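## Task

The north pallet (by the -y end of the track) may carry no more than 19.5 kg of cases and the south pallet (by the +y end) no more than 43.5 kg. At the start four closed cases are on the north pallet and two on the south one; each lid label gives that case's gross weight in kg. Shift cases between the pallets until both totals are within their limits. All six cases must end standing on a pallet deck, none stacked on another, and none overhanging a pallet edge by more than about two finger widths. A case that falls to the floor may be picked up again but must finish lid up. At the end release everything and pull the tools away; the result must stay in place without the robot holding it.

## Robot and tools

ROBOT. Two arms, left_arm and right_arm, each ride a carriage on a single track running along y at x = 0. left_rail carries left_arm on the +y half (position_m 0.6 to 3 m); right_rail carries right_arm on the -y half (-3 to -0.6 m). An arm's base sits at x = 0, y = its carriage position, z = 0.04 m, facing +x. Each arm ends in a vacuum tool with four cups pointing along the tool's +z axis: cups at x = -62 and +62 mm and y = -104.5 mm (channel a) and +104.5 mm (channel b) from the cup point; the rims cover 227 x 312 mm.

FRAME. One world frame fixed to the table: z = 0 is the table top, +z up, +x the direction the arms face, +y to their left, y = 0 mid-track. The table spans x from 0.50 m and y from -0.90 to 0.90 m; beyond it the floor is at z = -0.53 m, where the pallets stand. cam_pallet_north views the -y end, cam_pallet_south the +y end; in both, +y is roughly image-right. Other cameras: cam_high, cam_low (896x504), cam_left_wrist, cam_right_wrist (504x504).

execute_actions takes {"actions": [...]}, run in order. An action may hold "rows", "steps", "until", "left_rail", "right_rail". An empty list just returns state and images.
- rows: up to 15 rows, each lasting one control step (1/30 s). Every row is a single list of 16 numbers in [-1, 1] covering both arms: left dx, dy, dz, rx, ry, rz, suction_a, suction_b, then the same eight for the right arm. dx..rz are an offset, not a pose: the target relative to the cup point's measured pose when the action began (for a call's first action, the last reported pose), in the cup point's own axes. Each row is measured from that same start, not from the previous row. Scale: 1.0 = 0.6 m for dx/dy/dz, 180 degrees for rx/ry/rz (together one rotation vector). suction values: 1 on, 0 off, anything over 0.01 counts as on; they latch, and 0 is a real command, so repeat an arm's current suction values to keep them.
- steps: 1 to 450, at least the row count, default 15. After the last row the arm keeps heading for that row's target. Each step's command is clipped to 100 mm and 16 degrees from the measured pose, so long moves need many steps; if cut short, send the remainder in the next action. Ramp offsets gradually (about +0.01 per row, i.e. 6 mm per step) so loads do not shake loose.
- until: stop the action early when conditions hold, e.g. {"left_rail": {"position_status": ["!=", "moving"]}}; numbers need a comparison (=, !=, <, <=, >, >=). {"all": {"status": "ended"}} waits until nothing reads moving; {"any": ...} until some running motion ends.
- rails: {"left_rail": {"position_m": x, "speed_m_s": v}} sets an absolute carriage position in metres along y and a top speed 0.01 to 1 m/s (stays set); {"stop": true} halts it. Rows never move carriages, but a carriage still travelling shifts its arm's tool with it, so wait for arrival before precise tool moves. Any out-of-range value or unknown name rejects the whole call.

RESULTS. The state line gives each cup point's end_effector_position (m), end_effector_quat_wxyz and velocities in the world frame; reported positions may be slightly off at long reach. Hand target lines show the current controller goal. Joint positions list rail then six joints (rad). Carriage position_status: moving, done, stopped, contact_stop (blocked; re-read position after it settles), time_out, stopped_with_arm (its arm was held back; send followable rows, then resend), stopped_for_other_arm (clearance check; move the other arm away, wait ~30 steps, resend). position_answer taken / not_taken. "pose unreachable" means the clearance check altered or blocked that arm's command. suction_measured_a/b run 0..1: near 0 means no seal, 0.83 or more airtight, lower on leaky surfaces such as cardboard; allow about 1.3 s to settle. part_present_a/b switch to 1 above 0.09 and back to 0 below 0.07. Wrist force/torque are in the tool's own axes, with offsets near 10 N, noise, and saturation near 200 N; "no reading" is harmless.

zoom_image: {"camera": name, "region": [x0, y0, x1, y1]} in that camera's pixels, top-left origin, at most 504 x 504; useful for reading lid labels.

finished_scene: {"scene": n}; ends that scene irrevocably after the last command is held. Call it only once the goal holds.

GRIPPING. Switch a channel on and press both of its cups fully onto a flat, smooth part of the lid; edges, gaps or a cup hanging off let air in and the paired cup then holds nothing. Cups compress up to about 21 mm. Each sealed cup pulls about 381 N at a reading of 0.7. To release: lower in tiny steps until contact, then in one action switch both channels off and back the tool straight away. A cup sealed to the table pins the tool; turn it off. While part_present is 1 the controller assumes an 11.5 kg load.

AVOID. Heavy, off-centre or fast carries (cases slip); contact forces of 400 N or joint loads over limits (shoulder 693, elbow 407, wrists 100 N m), which freeze the arm for 10 s; arms, tools, cameras or held cases striking or pressing on each other; knocking anything out of the work area; stacking or overhanging cases. Small random nudges to loose objects may occur.

Each tool is called after ">>>" as name([rows], argument=value, ...), one row to a line, values as JSON.

## Session

>>> execute_actions(actions=[])

Scene clock: 0.00 s.
left_arm: end_effector_position=(+0.8502, +1.8920, +0.4402) suction_measured_a=0.01 part_present_a=0 suction_measured_b=0.01 part_present_b=0 end_effector_quat_wxyz=(-0.001, -0.001, +1.000, -0.000) end_effector_velocity=(-0.000, +0.000, +0.000) end_effector_angular_velocity=(-0.000, -0.000, -0.000) | right_arm: end_effector_position=(+0.8506, -1.1081, +0.4422) suction_measured_a=0.00 part_present_a=0 suction_measured_b=0.00 part_present_b=0 end_effector_quat_wxyz=(+0.001, -0.000, +1.000, -0.001) end_effector_velocity=(-0.000, +0.000, +0.000) end_effector_angular_velocity=(-0.000, -0.000, -0.000)
Joint positions: left_arm=[ 1.891 -0.237 -1.498  2.091 -2.163 -1.572  1.332] | right_arm=[-1.107 -0.24  -1.499  2.09  -2.164 -1.572  1.331]
Joint velocities: left_arm=[ 0.  0. -0.  0. -0.  0.  0.] | right_arm=[ 0.  0. -0.  0. -0.  0.  0.]
Wrist force (N, on the end effector, along its own x y z axes, offset not removed): no reading
Wrist torque (N m, same axes, about the end effector's origin, offset not removed): no reading
Hand target (left_arm): +0.850, +1.892, +0.440; -0.001, -0.001, +1.000, -0.000
Hand target (right_arm): +0.851, -1.108, +0.442; +0.001, -0.000, +1.000, -0.001
left_rail: position_m=1.891 position_m_goal=1.891 speed_m_s=1.00 position_status=done position_answer=taken refusals=0
right_rail: position_m=-1.107 position_m_goal=-1.107 speed_m_s=1.00 position_status=done position_answer=taken refusals=0
camera_calibration (this result's frames):
cam_left_wrist: T_world_to_cam=[[-0.145553, -0.986133, 0.0797312, 1.96737], [-0.784165, 0.164129, 0.598453, 0.10518], [-0.603241, 0.024584, -0.79718, 0.901696], [0, 0, 0, 1]] pos_world=[0.912775, 1.90066, 0.499008]
cam_right_wrist: T_world_to_cam=[[0.0739939, -0.993763, -0.083426, -1.11631], [-0.82833, -0.107829, 0.549766, 0.369753], [-0.555333, 0.0284249, -0.831142, 0.966578], [0, 0, 0, 1]] pos_world=[0.92565, -1.09695, 0.506957]

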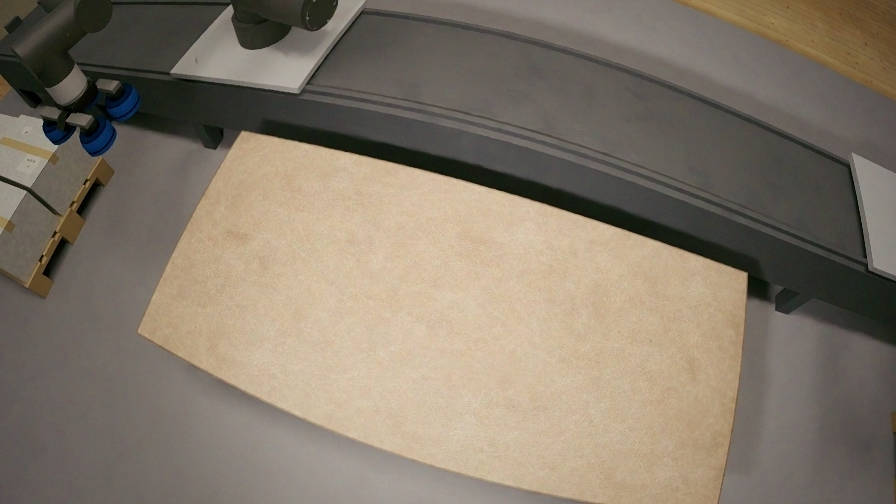

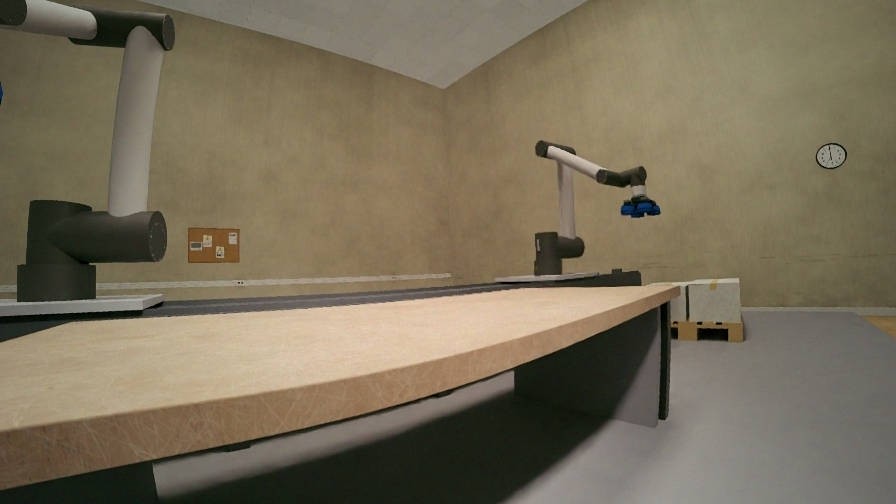

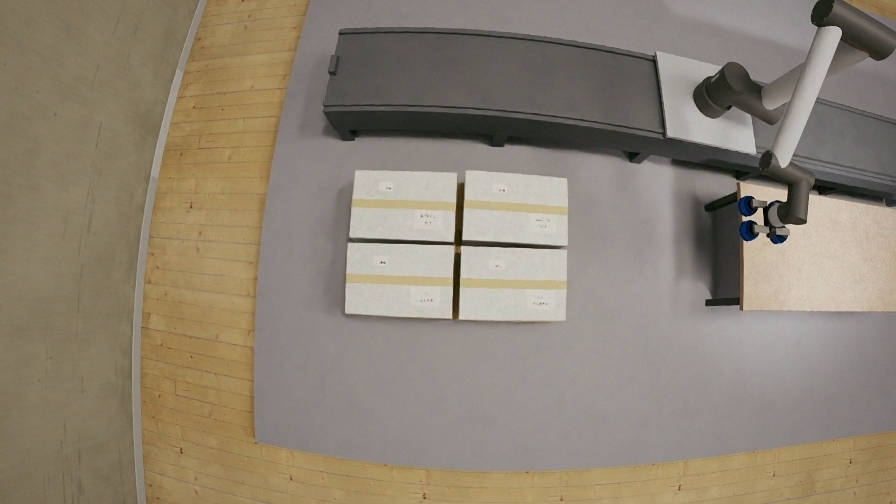

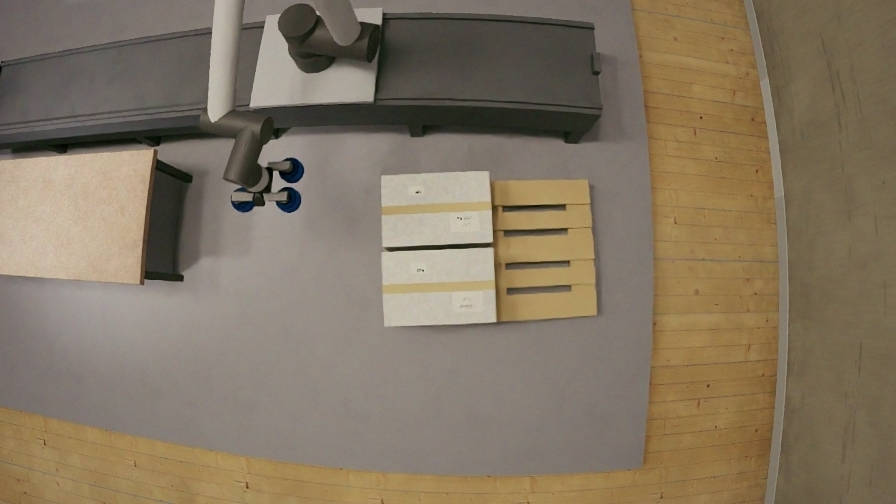

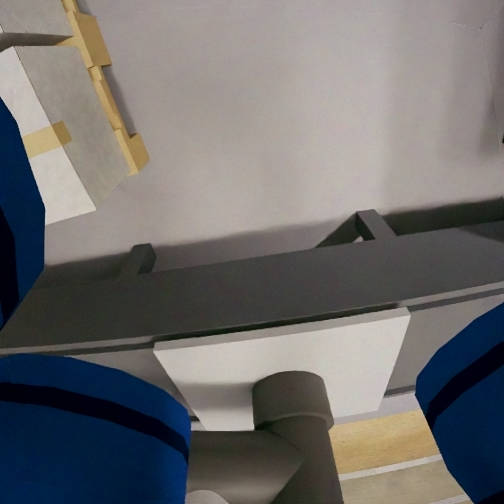

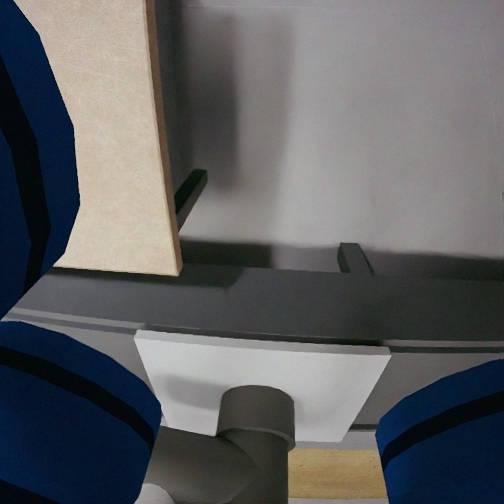

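>>> execute_actions([
  {"left_rail":{"position_m":2.73},"right_rail":{"position_m":-2.22},"rows":[[-0.05,0,0.02,0,0,0,0,0,-0.05,0,0.02,0,0,0,0,0],[-0.12,0,0.05,0,0,0,0,0,-0.12,0,0.05,0,0,0,0,0],[-0.25,0,0.1,0,0,0,0,0,-0.25,0,0.1,0,0,0,0,0],[-0.8,0,0.32,0,0,0,0,0,-0.76,0,0.32,0,0,0,0,0]],"steps":55,"until":{"all":{"status":"ended"}}},
  {"steps":4},
])

Scene clock: 4.30 s.
left_arm: end_effector_position=(+1.3300, +2.7318, +0.2481) suction_measured_a=0.01 part_present_a=0 suction_measured_b=0.01 part_present_b=0 end_effector_quat_wxyz=(-0.001, -0.001, +1.000, -0.000) end_effector_velocity=(+0.001, +0.000, -0.000) end_effector_angular_velocity=(-0.000, +0.000, +0.000) | right_arm: end_effector_position=(+1.3068, -2.2213, +0.2509) suction_measured_a=0.00 part_present_a=0 suction_measured_b=0.00 part_present_b=0 end_effector_quat_wxyz=(+0.001, -0.000, +1.000, -0.001) end_effector_velocity=(+0.000, +0.000, -0.000) end_effector_angular_velocity=(+0.000, +0.000, +0.000)
Joint positions: left_arm=[ 2.73  -0.15  -0.88   1.467 -2.157 -1.572  1.419] | right_arm=[-2.22  -0.155 -0.905  1.511 -2.18  -1.572  1.415]
Joint velocities: left_arm=[ 0.     0.     0.001 -0.001  0.001 -0.     0.   ] | right_arm=[ 0.     0.     0.001 -0.001  0.     0.     0.   ]
Wrist force (N, on the end effector, along its own x y z axes, offset not removed): left_arm=[0.4 -1.2 6.3] | right_arm=[6.1 -0.8 0.0]
Wrist torque (N m, same axes, about the end effector's origin, offset not removed): left_arm=[-0.80 -0.17 -0.03] | right_arm=[-0.16 -0.52 -0.16]
Hand target (left_arm): +1.330, +2.732, +0.248; -0.001, -0.001, +1.000, -0.000
Hand target (right_arm): +1.307, -2.222, +0.251; +0.001, -0.000, +1.000, -0.001
Off the commanded pose (left_arm): 0.001 m, 0 deg.
Off the commanded pose (right_arm): 0.000 m, 0 deg.
left_rail: position_m=2.730 position_m_goal=2.730 speed_m_s=1.00 position_status=done position_answer=taken refusals=0
right_rail: position_m=-2.220 position_m_goal=-2.220 speed_m_s=1.00 position_status=done position_answer=taken refusals=0
camera_calibration (this result's frames):
cam_left_wrist: T_world_to_cam=[[-0.145661, -0.986109, 0.0798281, 2.88078], [-0.784215, 0.164277, 0.598348, 0.458288], [-0.60315, 0.0245538, -0.79725, 1.01734], [0, 0, 0, 1]] pos_world=[1.39263, 2.7405, 0.306894]
cam_right_wrist: T_world_to_cam=[[0.0741637, -0.993735, -0.0836121, -2.27246], [-0.828416, -0.108068, 0.549589, 0.732421], [-0.555182, 0.028506, -0.83124, 1.09262], [0, 0, 0, 1]] pos_world=[1.38188, -2.21022, 0.31569]

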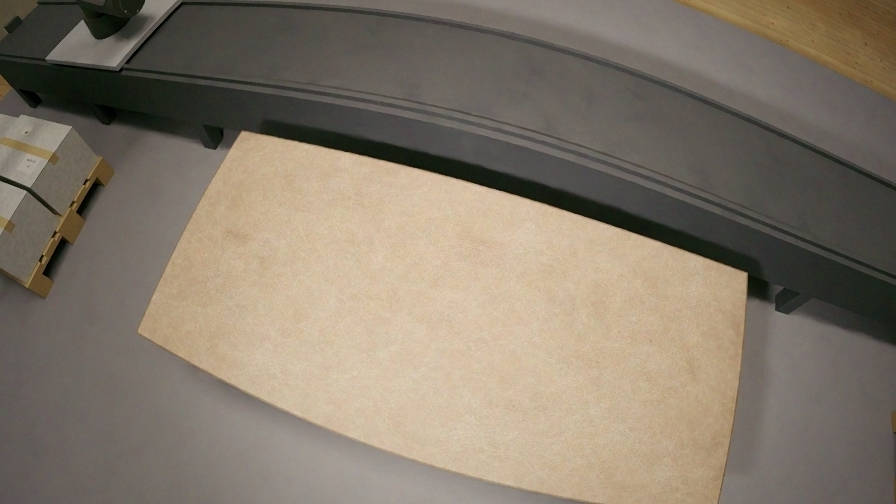

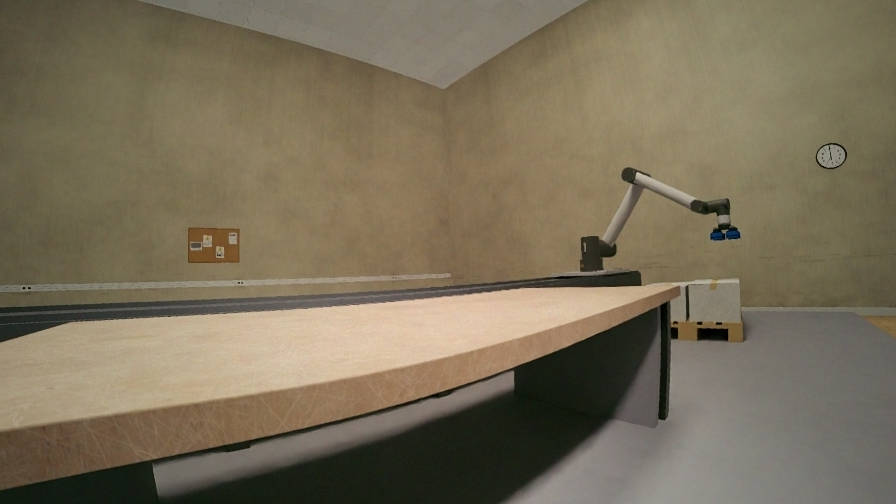

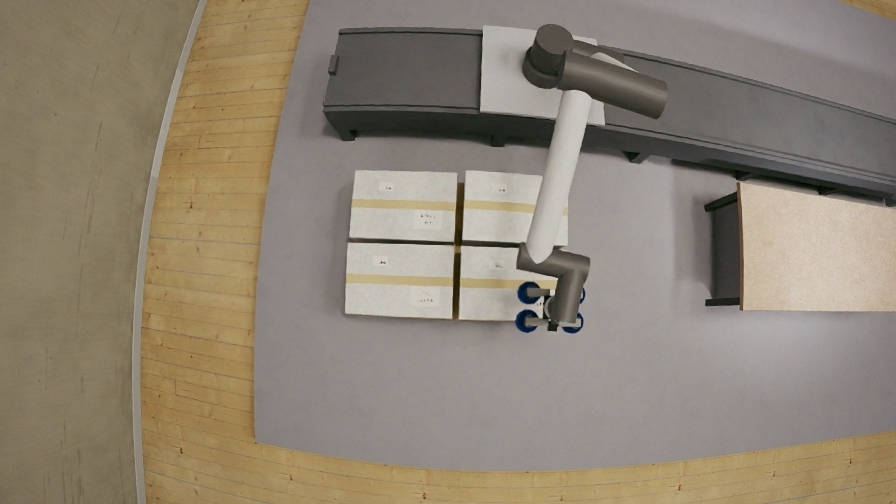

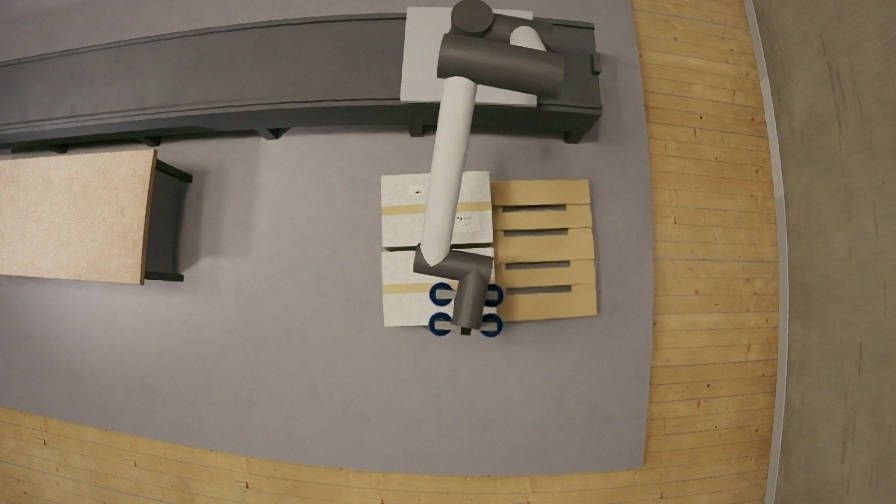

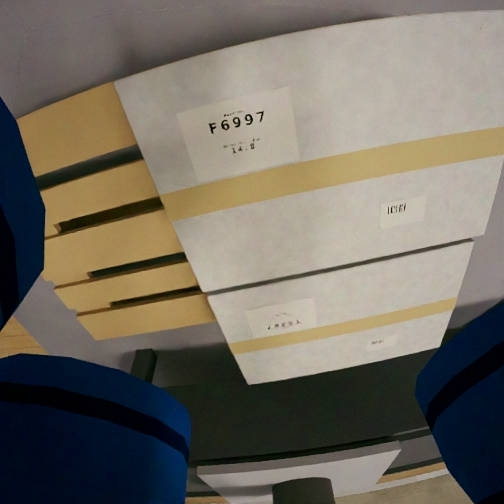

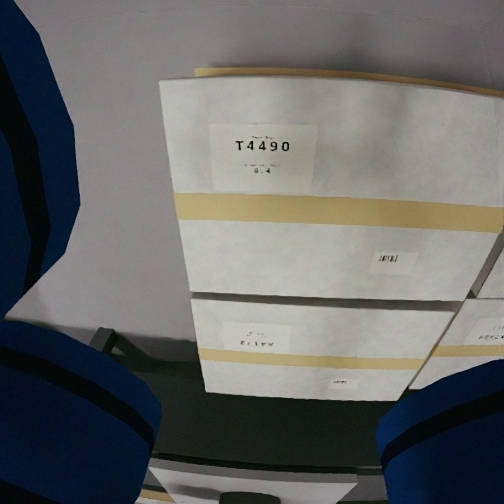

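>>> zoom_image(camera="cam_right_wrist", region=[200, 120, 330, 200])

>>> zoom_image(camera="cam_left_wrist", region=[180, 90, 310, 180])

>>> zoom_image(camera="cam_right_wrist", region=[210, 315, 300, 360])

Region (200, 120, 330, 200) of cam_right_wrist's 504x504 image, scaled by 3.877, with more detail than that image has; it fills the top 310 rows of this view, and the rest is white.

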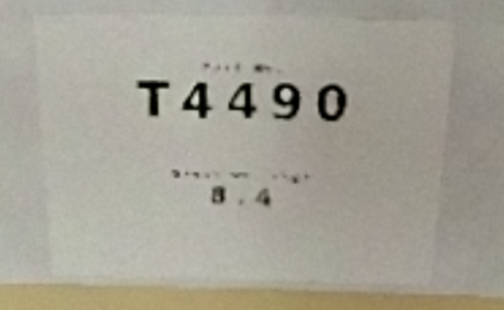

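Region (180, 90, 310, 180) of cam_left_wrist's 504x504 image, scaled by 3.877, with more detail than that image has; it fills the top 349 rows of this view, and the rest is white.

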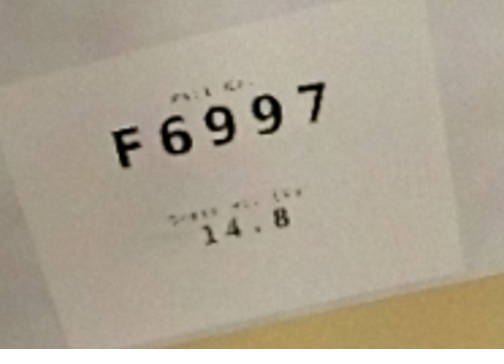

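Region (210, 315, 300, 360) of cam_right_wrist's 504x504 image, scaled by 5.600, with more detail than that image has.

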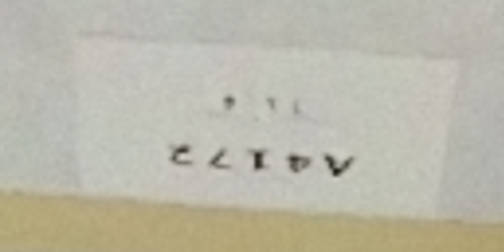

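>>> execute_actions([
  {"rows":[[0.04,0,0.01,0,0,0,0,0,0.04,0,0.01,0,0,0,0,0],[0.1,0,0.025,0,0,0,0,0,0.1,0,0.025,0,0,0,0,0],[0.2,0,0.05,0,0,0,0,0,0.2,0,0.05,0,0,0,0,0],[0.68,-0.03,0.17,0,0,0,0,0,0.7,0,0.17,0,0,0,0,0]],"steps":38},
])

Scene clock: 7.43 s.
left_arm: end_effector_position=(+0.9239, +2.7133, +0.1463) suction_measured_a=0.01 part_present_a=0 suction_measured_b=0.01 part_present_b=0 end_effector_quat_wxyz=(-0.001, -0.001, +1.000, -0.000) end_effector_velocity=(-0.014, -0.002, -0.002) end_effector_angular_velocity=(+0.000, -0.006, +0.001) | right_arm: end_effector_position=(+0.8893, -2.2211, +0.1482) suction_measured_a=0.00 part_present_a=0 suction_measured_b=0.00 part_present_b=0 end_effector_quat_wxyz=(+0.001, -0.000, +1.000, -0.001) end_effector_velocity=(-0.018, -0.002, -0.003) end_effector_angular_velocity=(+0.000, -0.006, +0.001)
Joint positions: left_arm=[ 2.73  -0.237 -1.134  2.159 -2.594 -1.572  1.332] | right_arm=[-2.22  -0.229 -1.162  2.21  -2.62  -1.572  1.341]
Joint velocities: left_arm=[ 0.    -0.006 -0.008  0.024 -0.021  0.002 -0.007] | right_arm=[ 0.    -0.007 -0.01   0.029 -0.025  0.002 -0.008]
Wrist force (N, on the end effector, along its own x y z axes, offset not removed): left_arm=[4.7 1.9 -0.6] | right_arm=[4.2 0.6 0.3]
Wrist torque (N m, same axes, about the end effector's origin, offset not removed): left_arm=[-0.44 -0.66 0.01] | right_arm=[-0.02 -0.21 -0.12]
Hand target (left_arm): +0.922, +2.713, +0.146; -0.001, -0.001, +1.000, -0.000
Hand target (right_arm): +0.887, -2.221, +0.148; +0.001, -0.000, +1.000, -0.001
Off the commanded pose (left_arm): 0.002 m, 0 deg.
Off the commanded pose (right_arm): 0.002 m, 0 deg.
left_rail: position_m=2.730 position_m_goal=2.730 speed_m_s=1.00 position_status=done position_answer=taken refusals=0
right_rail: position_m=-2.220 position_m_goal=-2.220 speed_m_s=1.00 position_status=done position_answer=taken refusals=0
camera_calibration (this result's frames):
cam_left_wrist: T_world_to_cam=[[-0.145687, -0.986103, 0.0798568, 2.81154], [-0.783847, 0.164299, 0.598824, 0.203256], [-0.603622, 0.0246451, -0.79689, 0.691805], [0, 0, 0, 1]] pos_world=[0.986514, 2.72202, 0.205058]
cam_right_wrist: T_world_to_cam=[[0.0740112, -0.99376, -0.0834466, -2.24973], [-0.828014, -0.10787, 0.550233, 0.442912], [-0.555801, 0.0283716, -0.830831, 0.77563], [0, 0, 0, 1]] pos_world=[0.964339, -2.20992, 0.212981]

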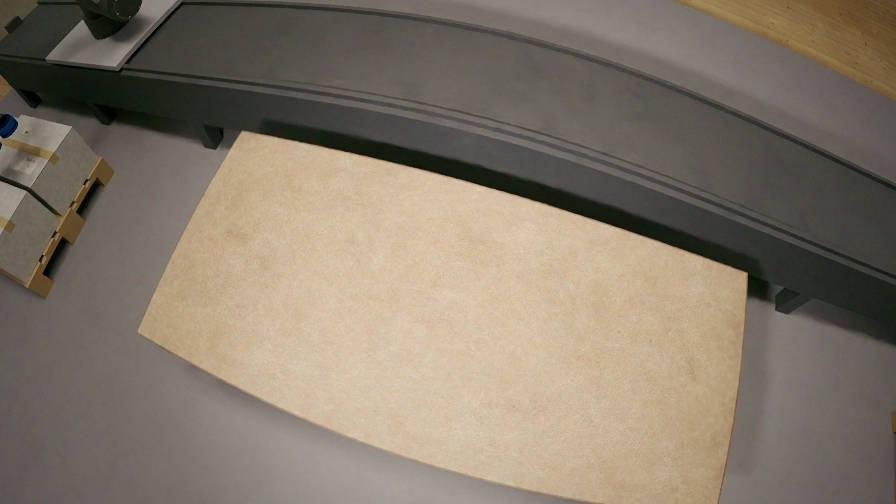

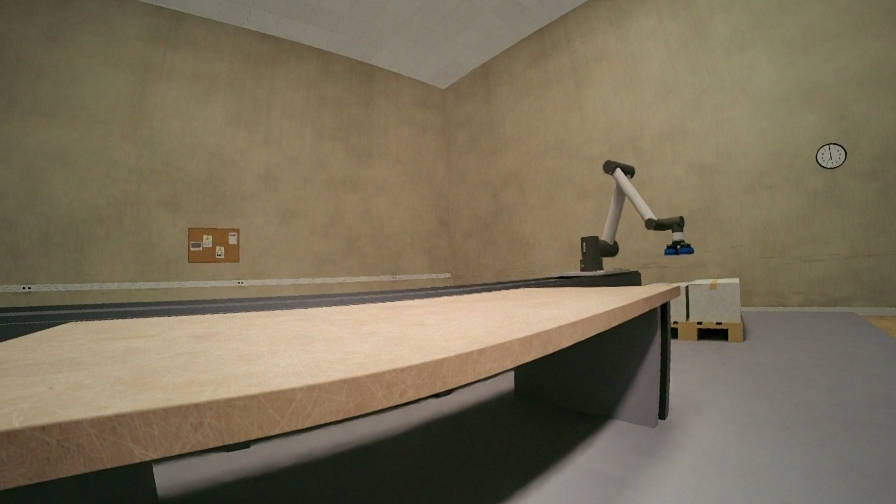

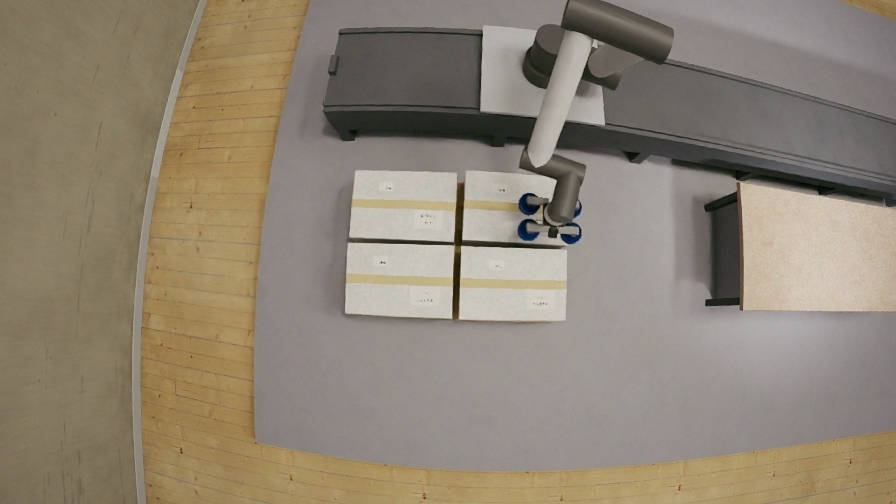

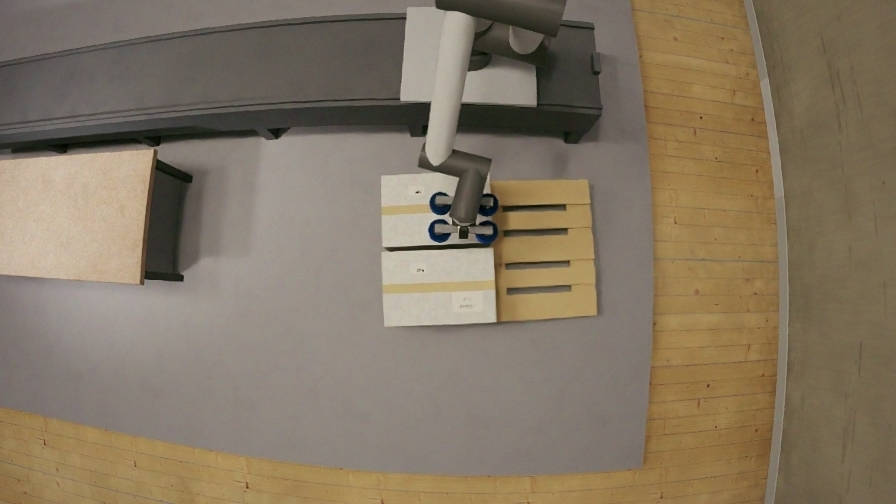

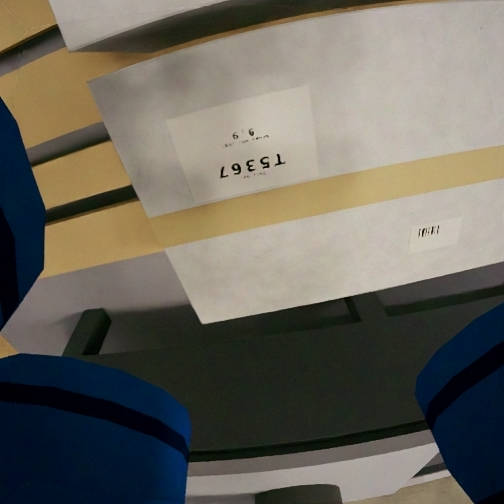

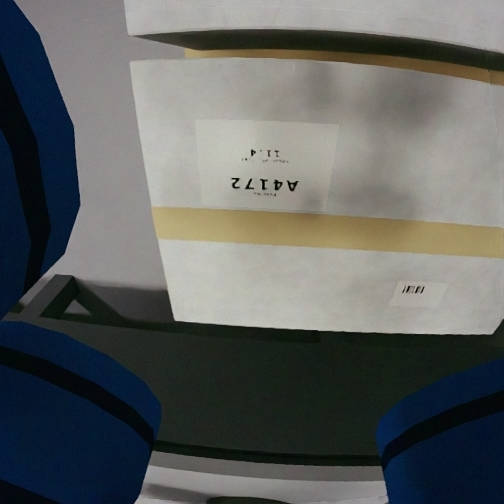

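>>> zoom_image(camera="cam_right_wrist", region=[210, 130, 320, 205])

>>> zoom_image(camera="cam_left_wrist", region=[195, 110, 305, 190])

>>> execute_actions([
  {"right_rail":{"position_m":-2.81},"steps":45,"until":{"right_rail":{"position_status":["!=","moving"]}}},
  {"steps":3},
])

Region (210, 130, 320, 205) of cam_right_wrist's 504x504 image, scaled by 4.582, with more detail than that image has; it fills the top 344 rows of this view, and the rest is white.

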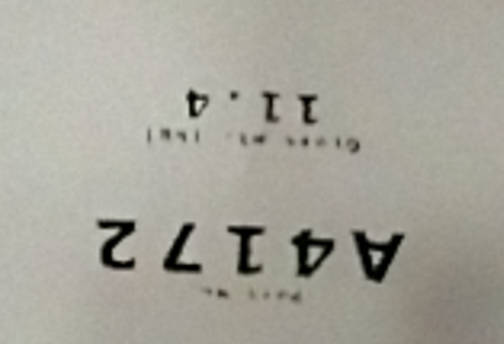

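Region (195, 110, 305, 190) of cam_left_wrist's 504x504 image, scaled by 4.582, with more detail than that image has; it fills the top 367 rows of this view, and the rest is white.

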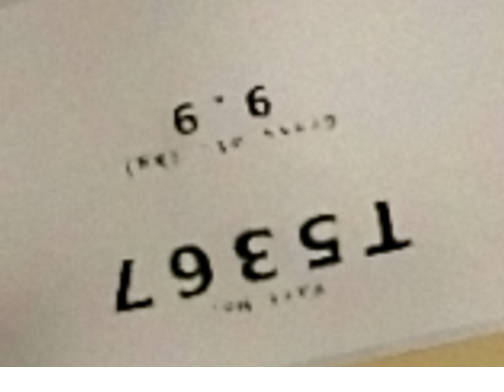

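Scene clock: 9.30 s.
left_arm: end_effector_position=(+0.9222, +2.7131, +0.1460) suction_measured_a=0.01 part_present_a=0 suction_measured_b=0.01 part_present_b=0 end_effector_quat_wxyz=(-0.001, -0.001, +1.000, -0.000) end_effector_velocity=(-0.000, -0.000, +0.000) end_effector_angular_velocity=(-0.000, -0.000, -0.000) | right_arm: end_effector_position=(+0.8873, -2.8113, +0.1480) suction_measured_a=0.00 part_present_a=0 suction_measured_b=0.00 part_present_b=0 end_effector_quat_wxyz=(+0.001, -0.000, +1.000, -0.001) end_effector_velocity=(+0.000, +0.000, -0.000) end_effector_angular_velocity=(-0.000, +0.000, +0.000)
Joint positions: left_arm=[ 2.73  -0.238 -1.135  2.161 -2.596 -1.572  1.331] | right_arm=[-2.81  -0.23  -1.164  2.213 -2.623 -1.572  1.34 ]
Joint velocities: left_arm=[ 0. -0. -0.  0.  0.  0. -0.] | right_arm=[ 0.  0.  0. -0.  0. -0.  0.]
Wrist force (N, on the end effector, along its own x y z axes, offset not removed): left_arm=[5.0 -1.5 -0.7] | right_arm=[3.5 -0.2 -0.5]
Wrist torque (N m, same axes, about the end effector's origin, offset not removed): left_arm=[-0.92 -0.83 -0.08] | right_arm=[-0.06 -0.11 -0.18]
Hand target (left_arm): +0.922, +2.713, +0.146; -0.001, -0.001, +1.000, -0.000
Hand target (right_arm): +0.887, -2.811, +0.148; +0.001, -0.000, +1.000, -0.001
Off the commanded pose (left_arm): 0.001 m, 0 deg.
Off the commanded pose (right_arm): 0.001 m, 0 deg.
left_rail: position_m=2.730 position_m_goal=2.730 speed_m_s=1.00 position_status=done position_answer=taken refusals=0
right_rail: position_m=-2.810 position_m_goal=-2.810 speed_m_s=1.00 position_status=done position_answer=taken refusals=0
camera_calibration (this result's frames):
cam_left_wrist: T_world_to_cam=[[-0.145656, -0.986118, 0.079728, 2.81115], [-0.784172, 0.16421, 0.598422, 0.20275], [-0.603207, 0.0246431, -0.797204, 0.690239], [0, 0, 0, 1]] pos_world=[0.984808, 2.72182, 0.204804]
cam_right_wrist: T_world_to_cam=[[0.0740639, -0.993753, -0.083478, -2.8362], [-0.828389, -0.107912, 0.549661, 0.378044], [-0.555236, 0.0284422, -0.831206, 0.790788], [0, 0, 0, 1]] pos_world=[0.962301, -2.80018, 0.212752]

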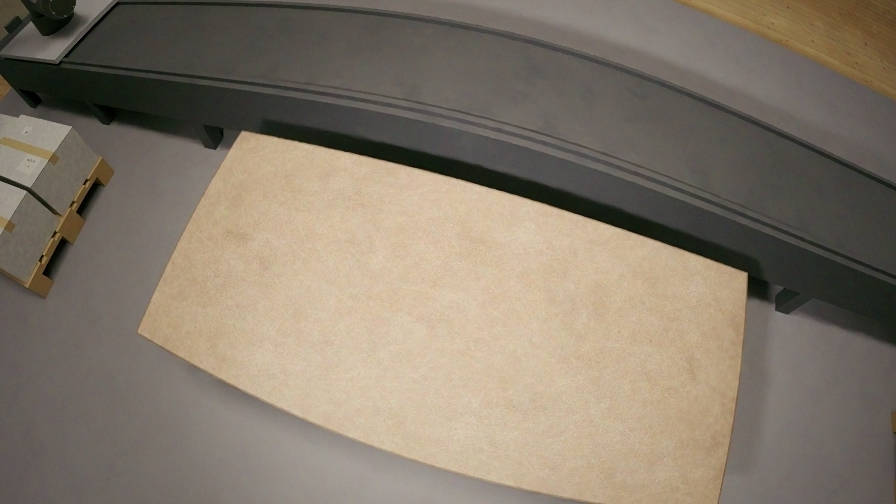

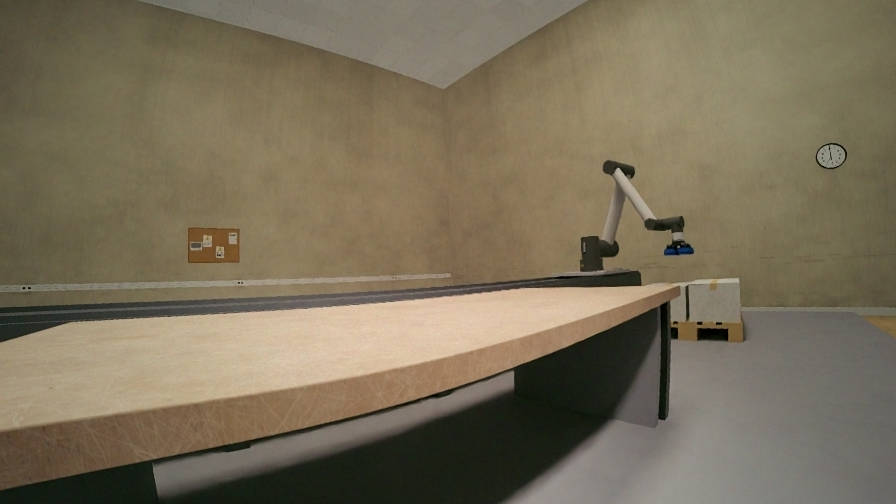

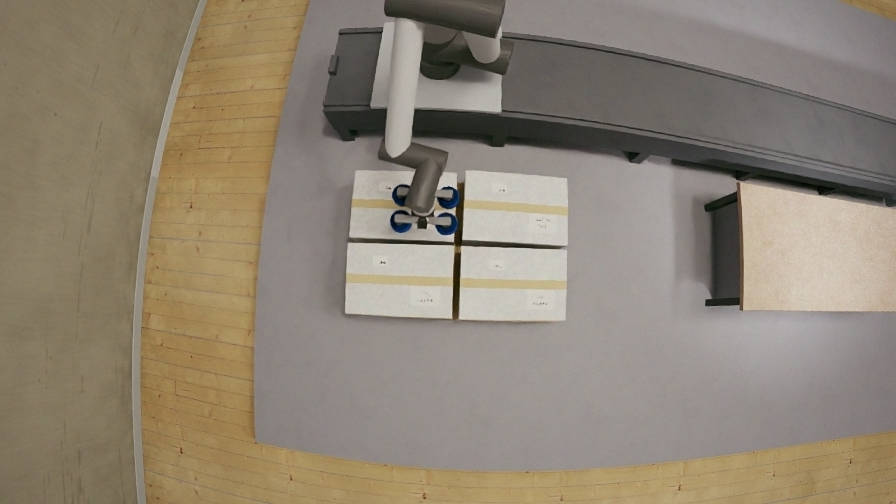

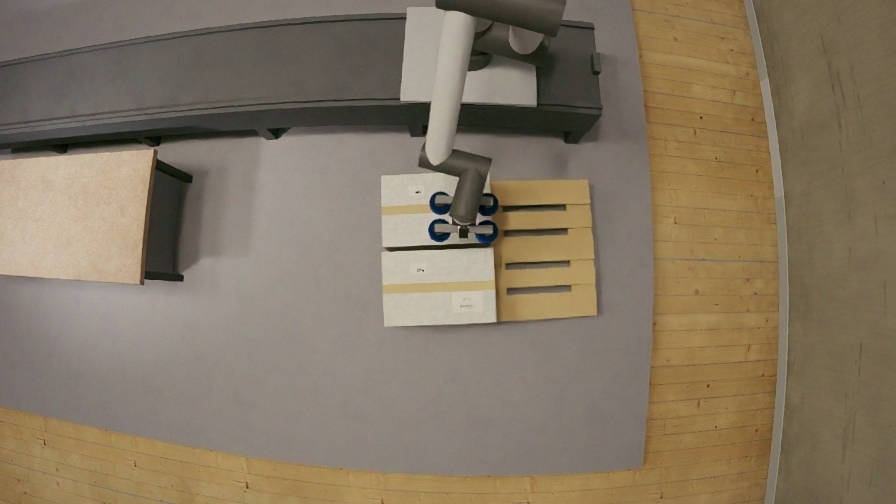

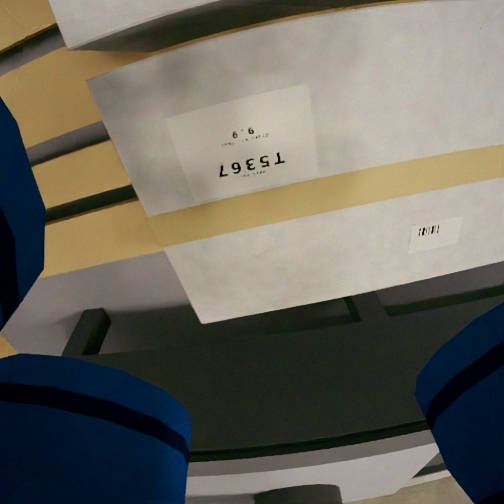

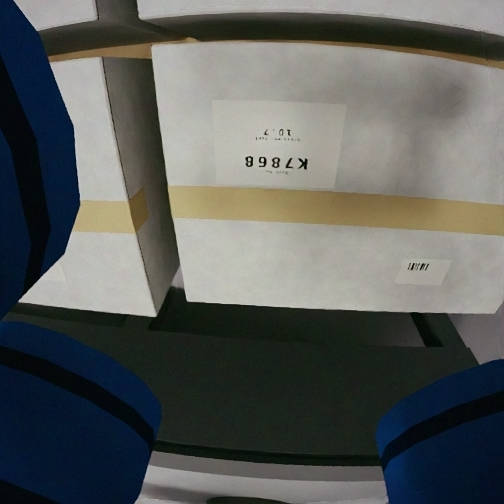

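>>> zoom_image(camera="cam_pallet_north", region=[330, 150, 590, 340])

>>> zoom_image(camera="cam_pallet_south", region=[360, 150, 620, 340])

>>> zoom_image(camera="cam_right_wrist", region=[220, 110, 330, 185])

Region (330, 150, 590, 340) of cam_pallet_north's 896x504 image, scaled by 1.938, with more detail than that image has; it fills the top 368 rows of this view, and the rest is white.

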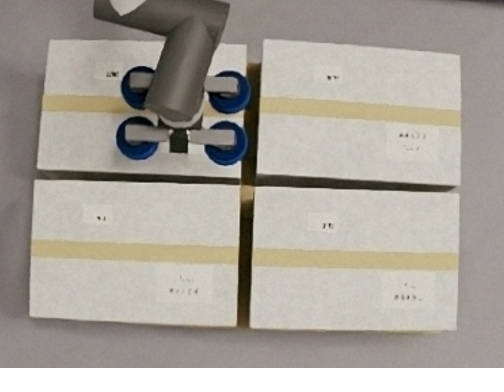

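Region (360, 150, 620, 340) of cam_pallet_south's 896x504 image, scaled by 1.938, with more detail than that image has; it fills the top 368 rows of this view, and the rest is white.

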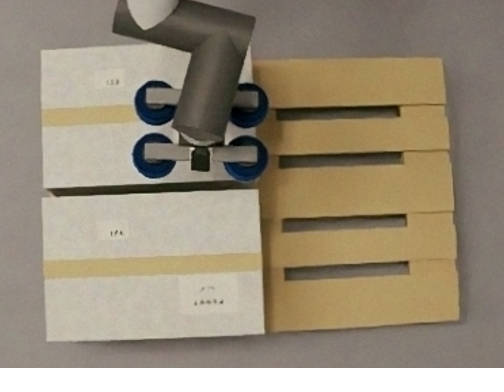

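Region (220, 110, 330, 185) of cam_right_wrist's 504x504 image, scaled by 4.582, with more detail than that image has; it fills the top 344 rows of this view, and the rest is white.

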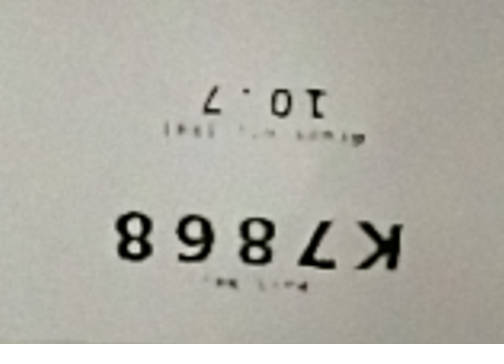

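>>> execute_actions([
  {"left_rail":{"position_m":1.5},"rows":[[0,0,-0.03,0,0,0,0,0,-0.03,-0.01,0,0,0,0,0,0],[0,0,-0.08,0,0,0,0,0,-0.08,-0.03,0,0,0,0,0,0],[0,0,-0.16,0,0,0,0,0,-0.16,-0.06,0,0,0,0,0,0],[0.04,0,-0.5,0,0,0,0,0,-0.537,-0.193,0.03,0,0,0,0,0]],"steps":34},
])

Scene clock: 16.37 s.
left_arm: end_effector_position=(+0.8981, +1.8732, +0.4457) suction_measured_a=0.01 part_present_a=0 suction_measured_b=0.01 part_present_b=0 end_effector_quat_wxyz=(-0.001, -0.001, +1.000, -0.000) end_effector_velocity=(-0.000, -1.000, +0.004) end_effector_angular_velocity=(+0.000, +0.002, +0.000) | right_arm: end_effector_position=(+1.2077, -2.9272, +0.1308) suction_measured_a=0.00 part_present_a=0 suction_measured_b=0.00 part_present_b=0 end_effector_quat_wxyz=(+0.001, -0.000, +1.000, -0.001) end_effector_velocity=(+0.014, -0.003, -0.002) end_effector_angular_velocity=(-0.000, +0.002, +0.001)
Joint positions: left_arm=[ 1.89  -0.244 -1.448  2.025 -2.147 -1.572  1.325] | right_arm=[-2.81  -0.263 -0.897  1.714 -2.391 -1.572  1.307]
Joint velocities: left_arm=[-1.    -0.    -0.003 -0.004  0.008 -0.    -0.   ] | right_arm=[ 0.     0.001  0.013 -0.025  0.014 -0.001  0.   ]
Wrist force (N, on the end effector, along its own x y z axes, offset not removed): left_arm=[-0.6 -5.7 -2.0] | right_arm=[4.3 -1.4 -1.1]
Wrist torque (N m, same axes, about the end effector's origin, offset not removed): left_arm=[-1.39 -0.03 -0.04] | right_arm=[-0.25 -0.30 -0.10]
Hand target (left_arm): +0.898, +1.813, +0.446; -0.001, -0.001, +1.000, -0.000
Hand target (right_arm): +1.209, -2.927, +0.131; +0.001, -0.000, +1.000, -0.001
Off the commanded pose (left_arm): 0.001 m, 0 deg.
Off the commanded pose (right_arm): 0.002 m, 0 deg.
left_rail: position_m=1.890 position_m_goal=1.500 speed_m_s=1.00 position_status=moving position_answer=taken refusals=0
right_rail: position_m=-2.810 position_m_goal=-2.810 speed_m_s=1.00 position_status=done position_answer=taken refusals=0
camera_calibration (this result's frames):
cam_left_wrist: T_world_to_cam=[[-0.145712, -0.986119, 0.0796074, 1.95559], [-0.784223, 0.164183, 0.598363, 0.142548], [-0.603127, 0.0247585, -0.797261, 0.935065], [0, 0, 0, 1]] pos_world=[0.960705, 1.88189, 0.504516]
cam_right_wrist: T_world_to_cam=[[0.0740546, -0.993759, -0.0834155, -2.97655], [-0.828522, -0.107863, 0.549469, 0.6407], [-0.555038, 0.0284209, -0.83134, 0.957472], [0, 0, 0, 1]] pos_world=[1.28269, -2.91607, 0.19565]

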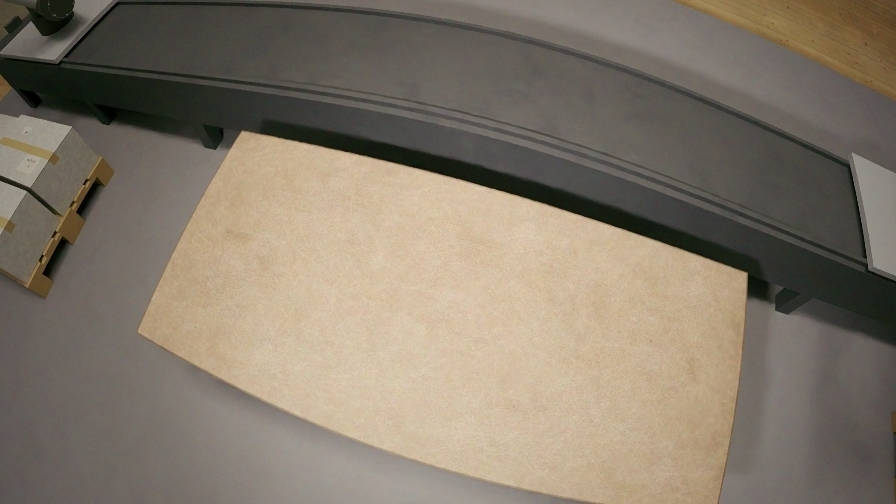

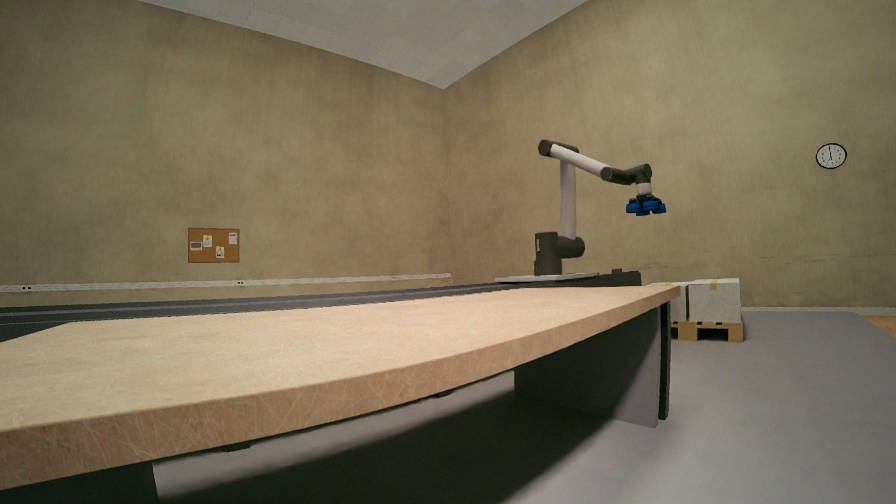

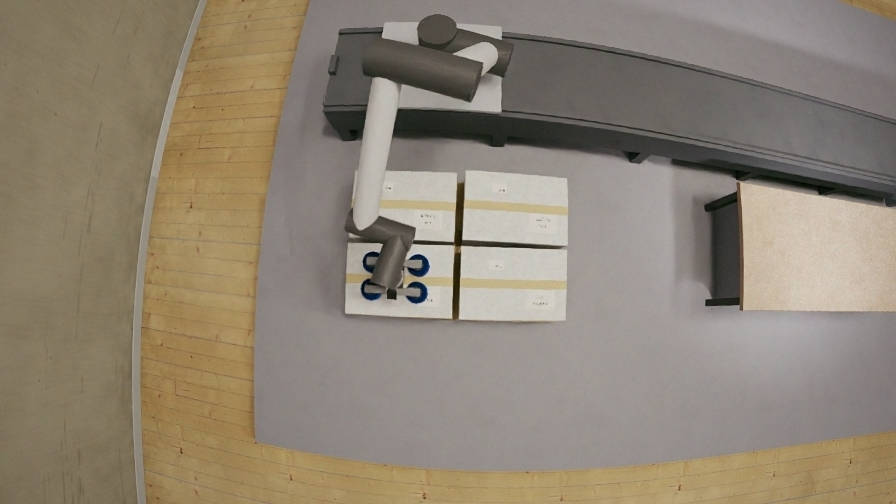

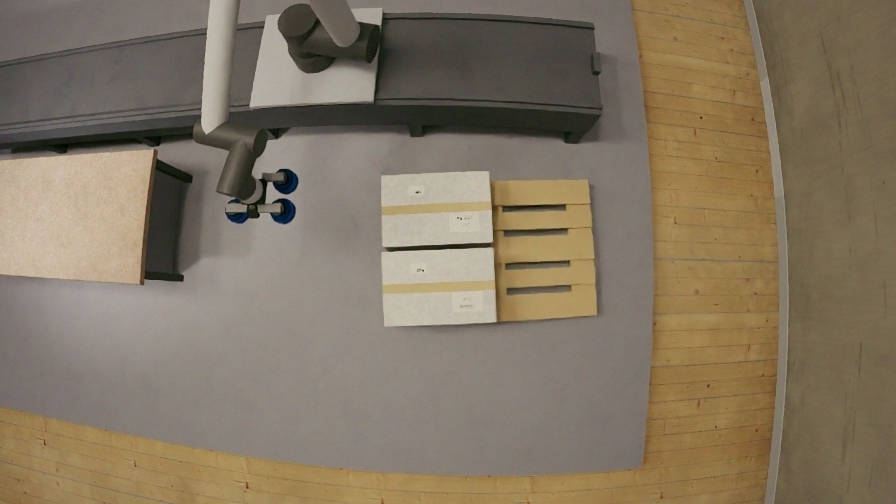

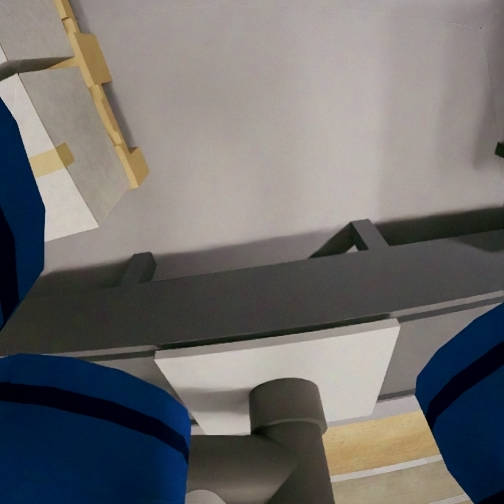

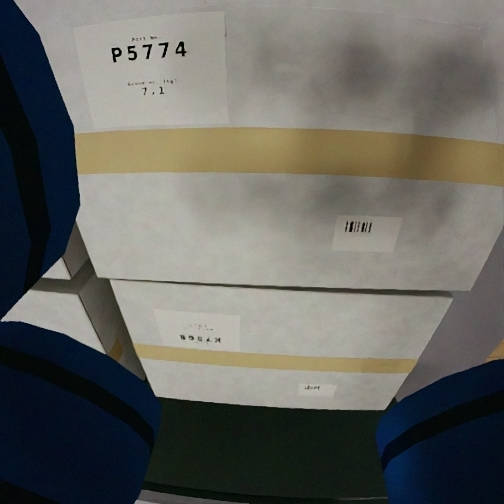

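>>> zoom_image(camera="cam_pallet_north", region=[335, 230, 475, 330])

Region (335, 230, 475, 330) of cam_pallet_north's 896x504 image, scaled by 3.600, with more detail than that image has; it fills the top 360 rows of this view, and the rest is white.

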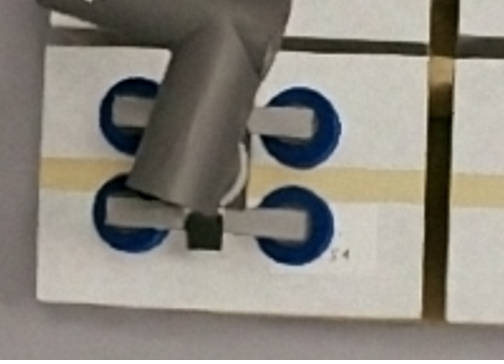

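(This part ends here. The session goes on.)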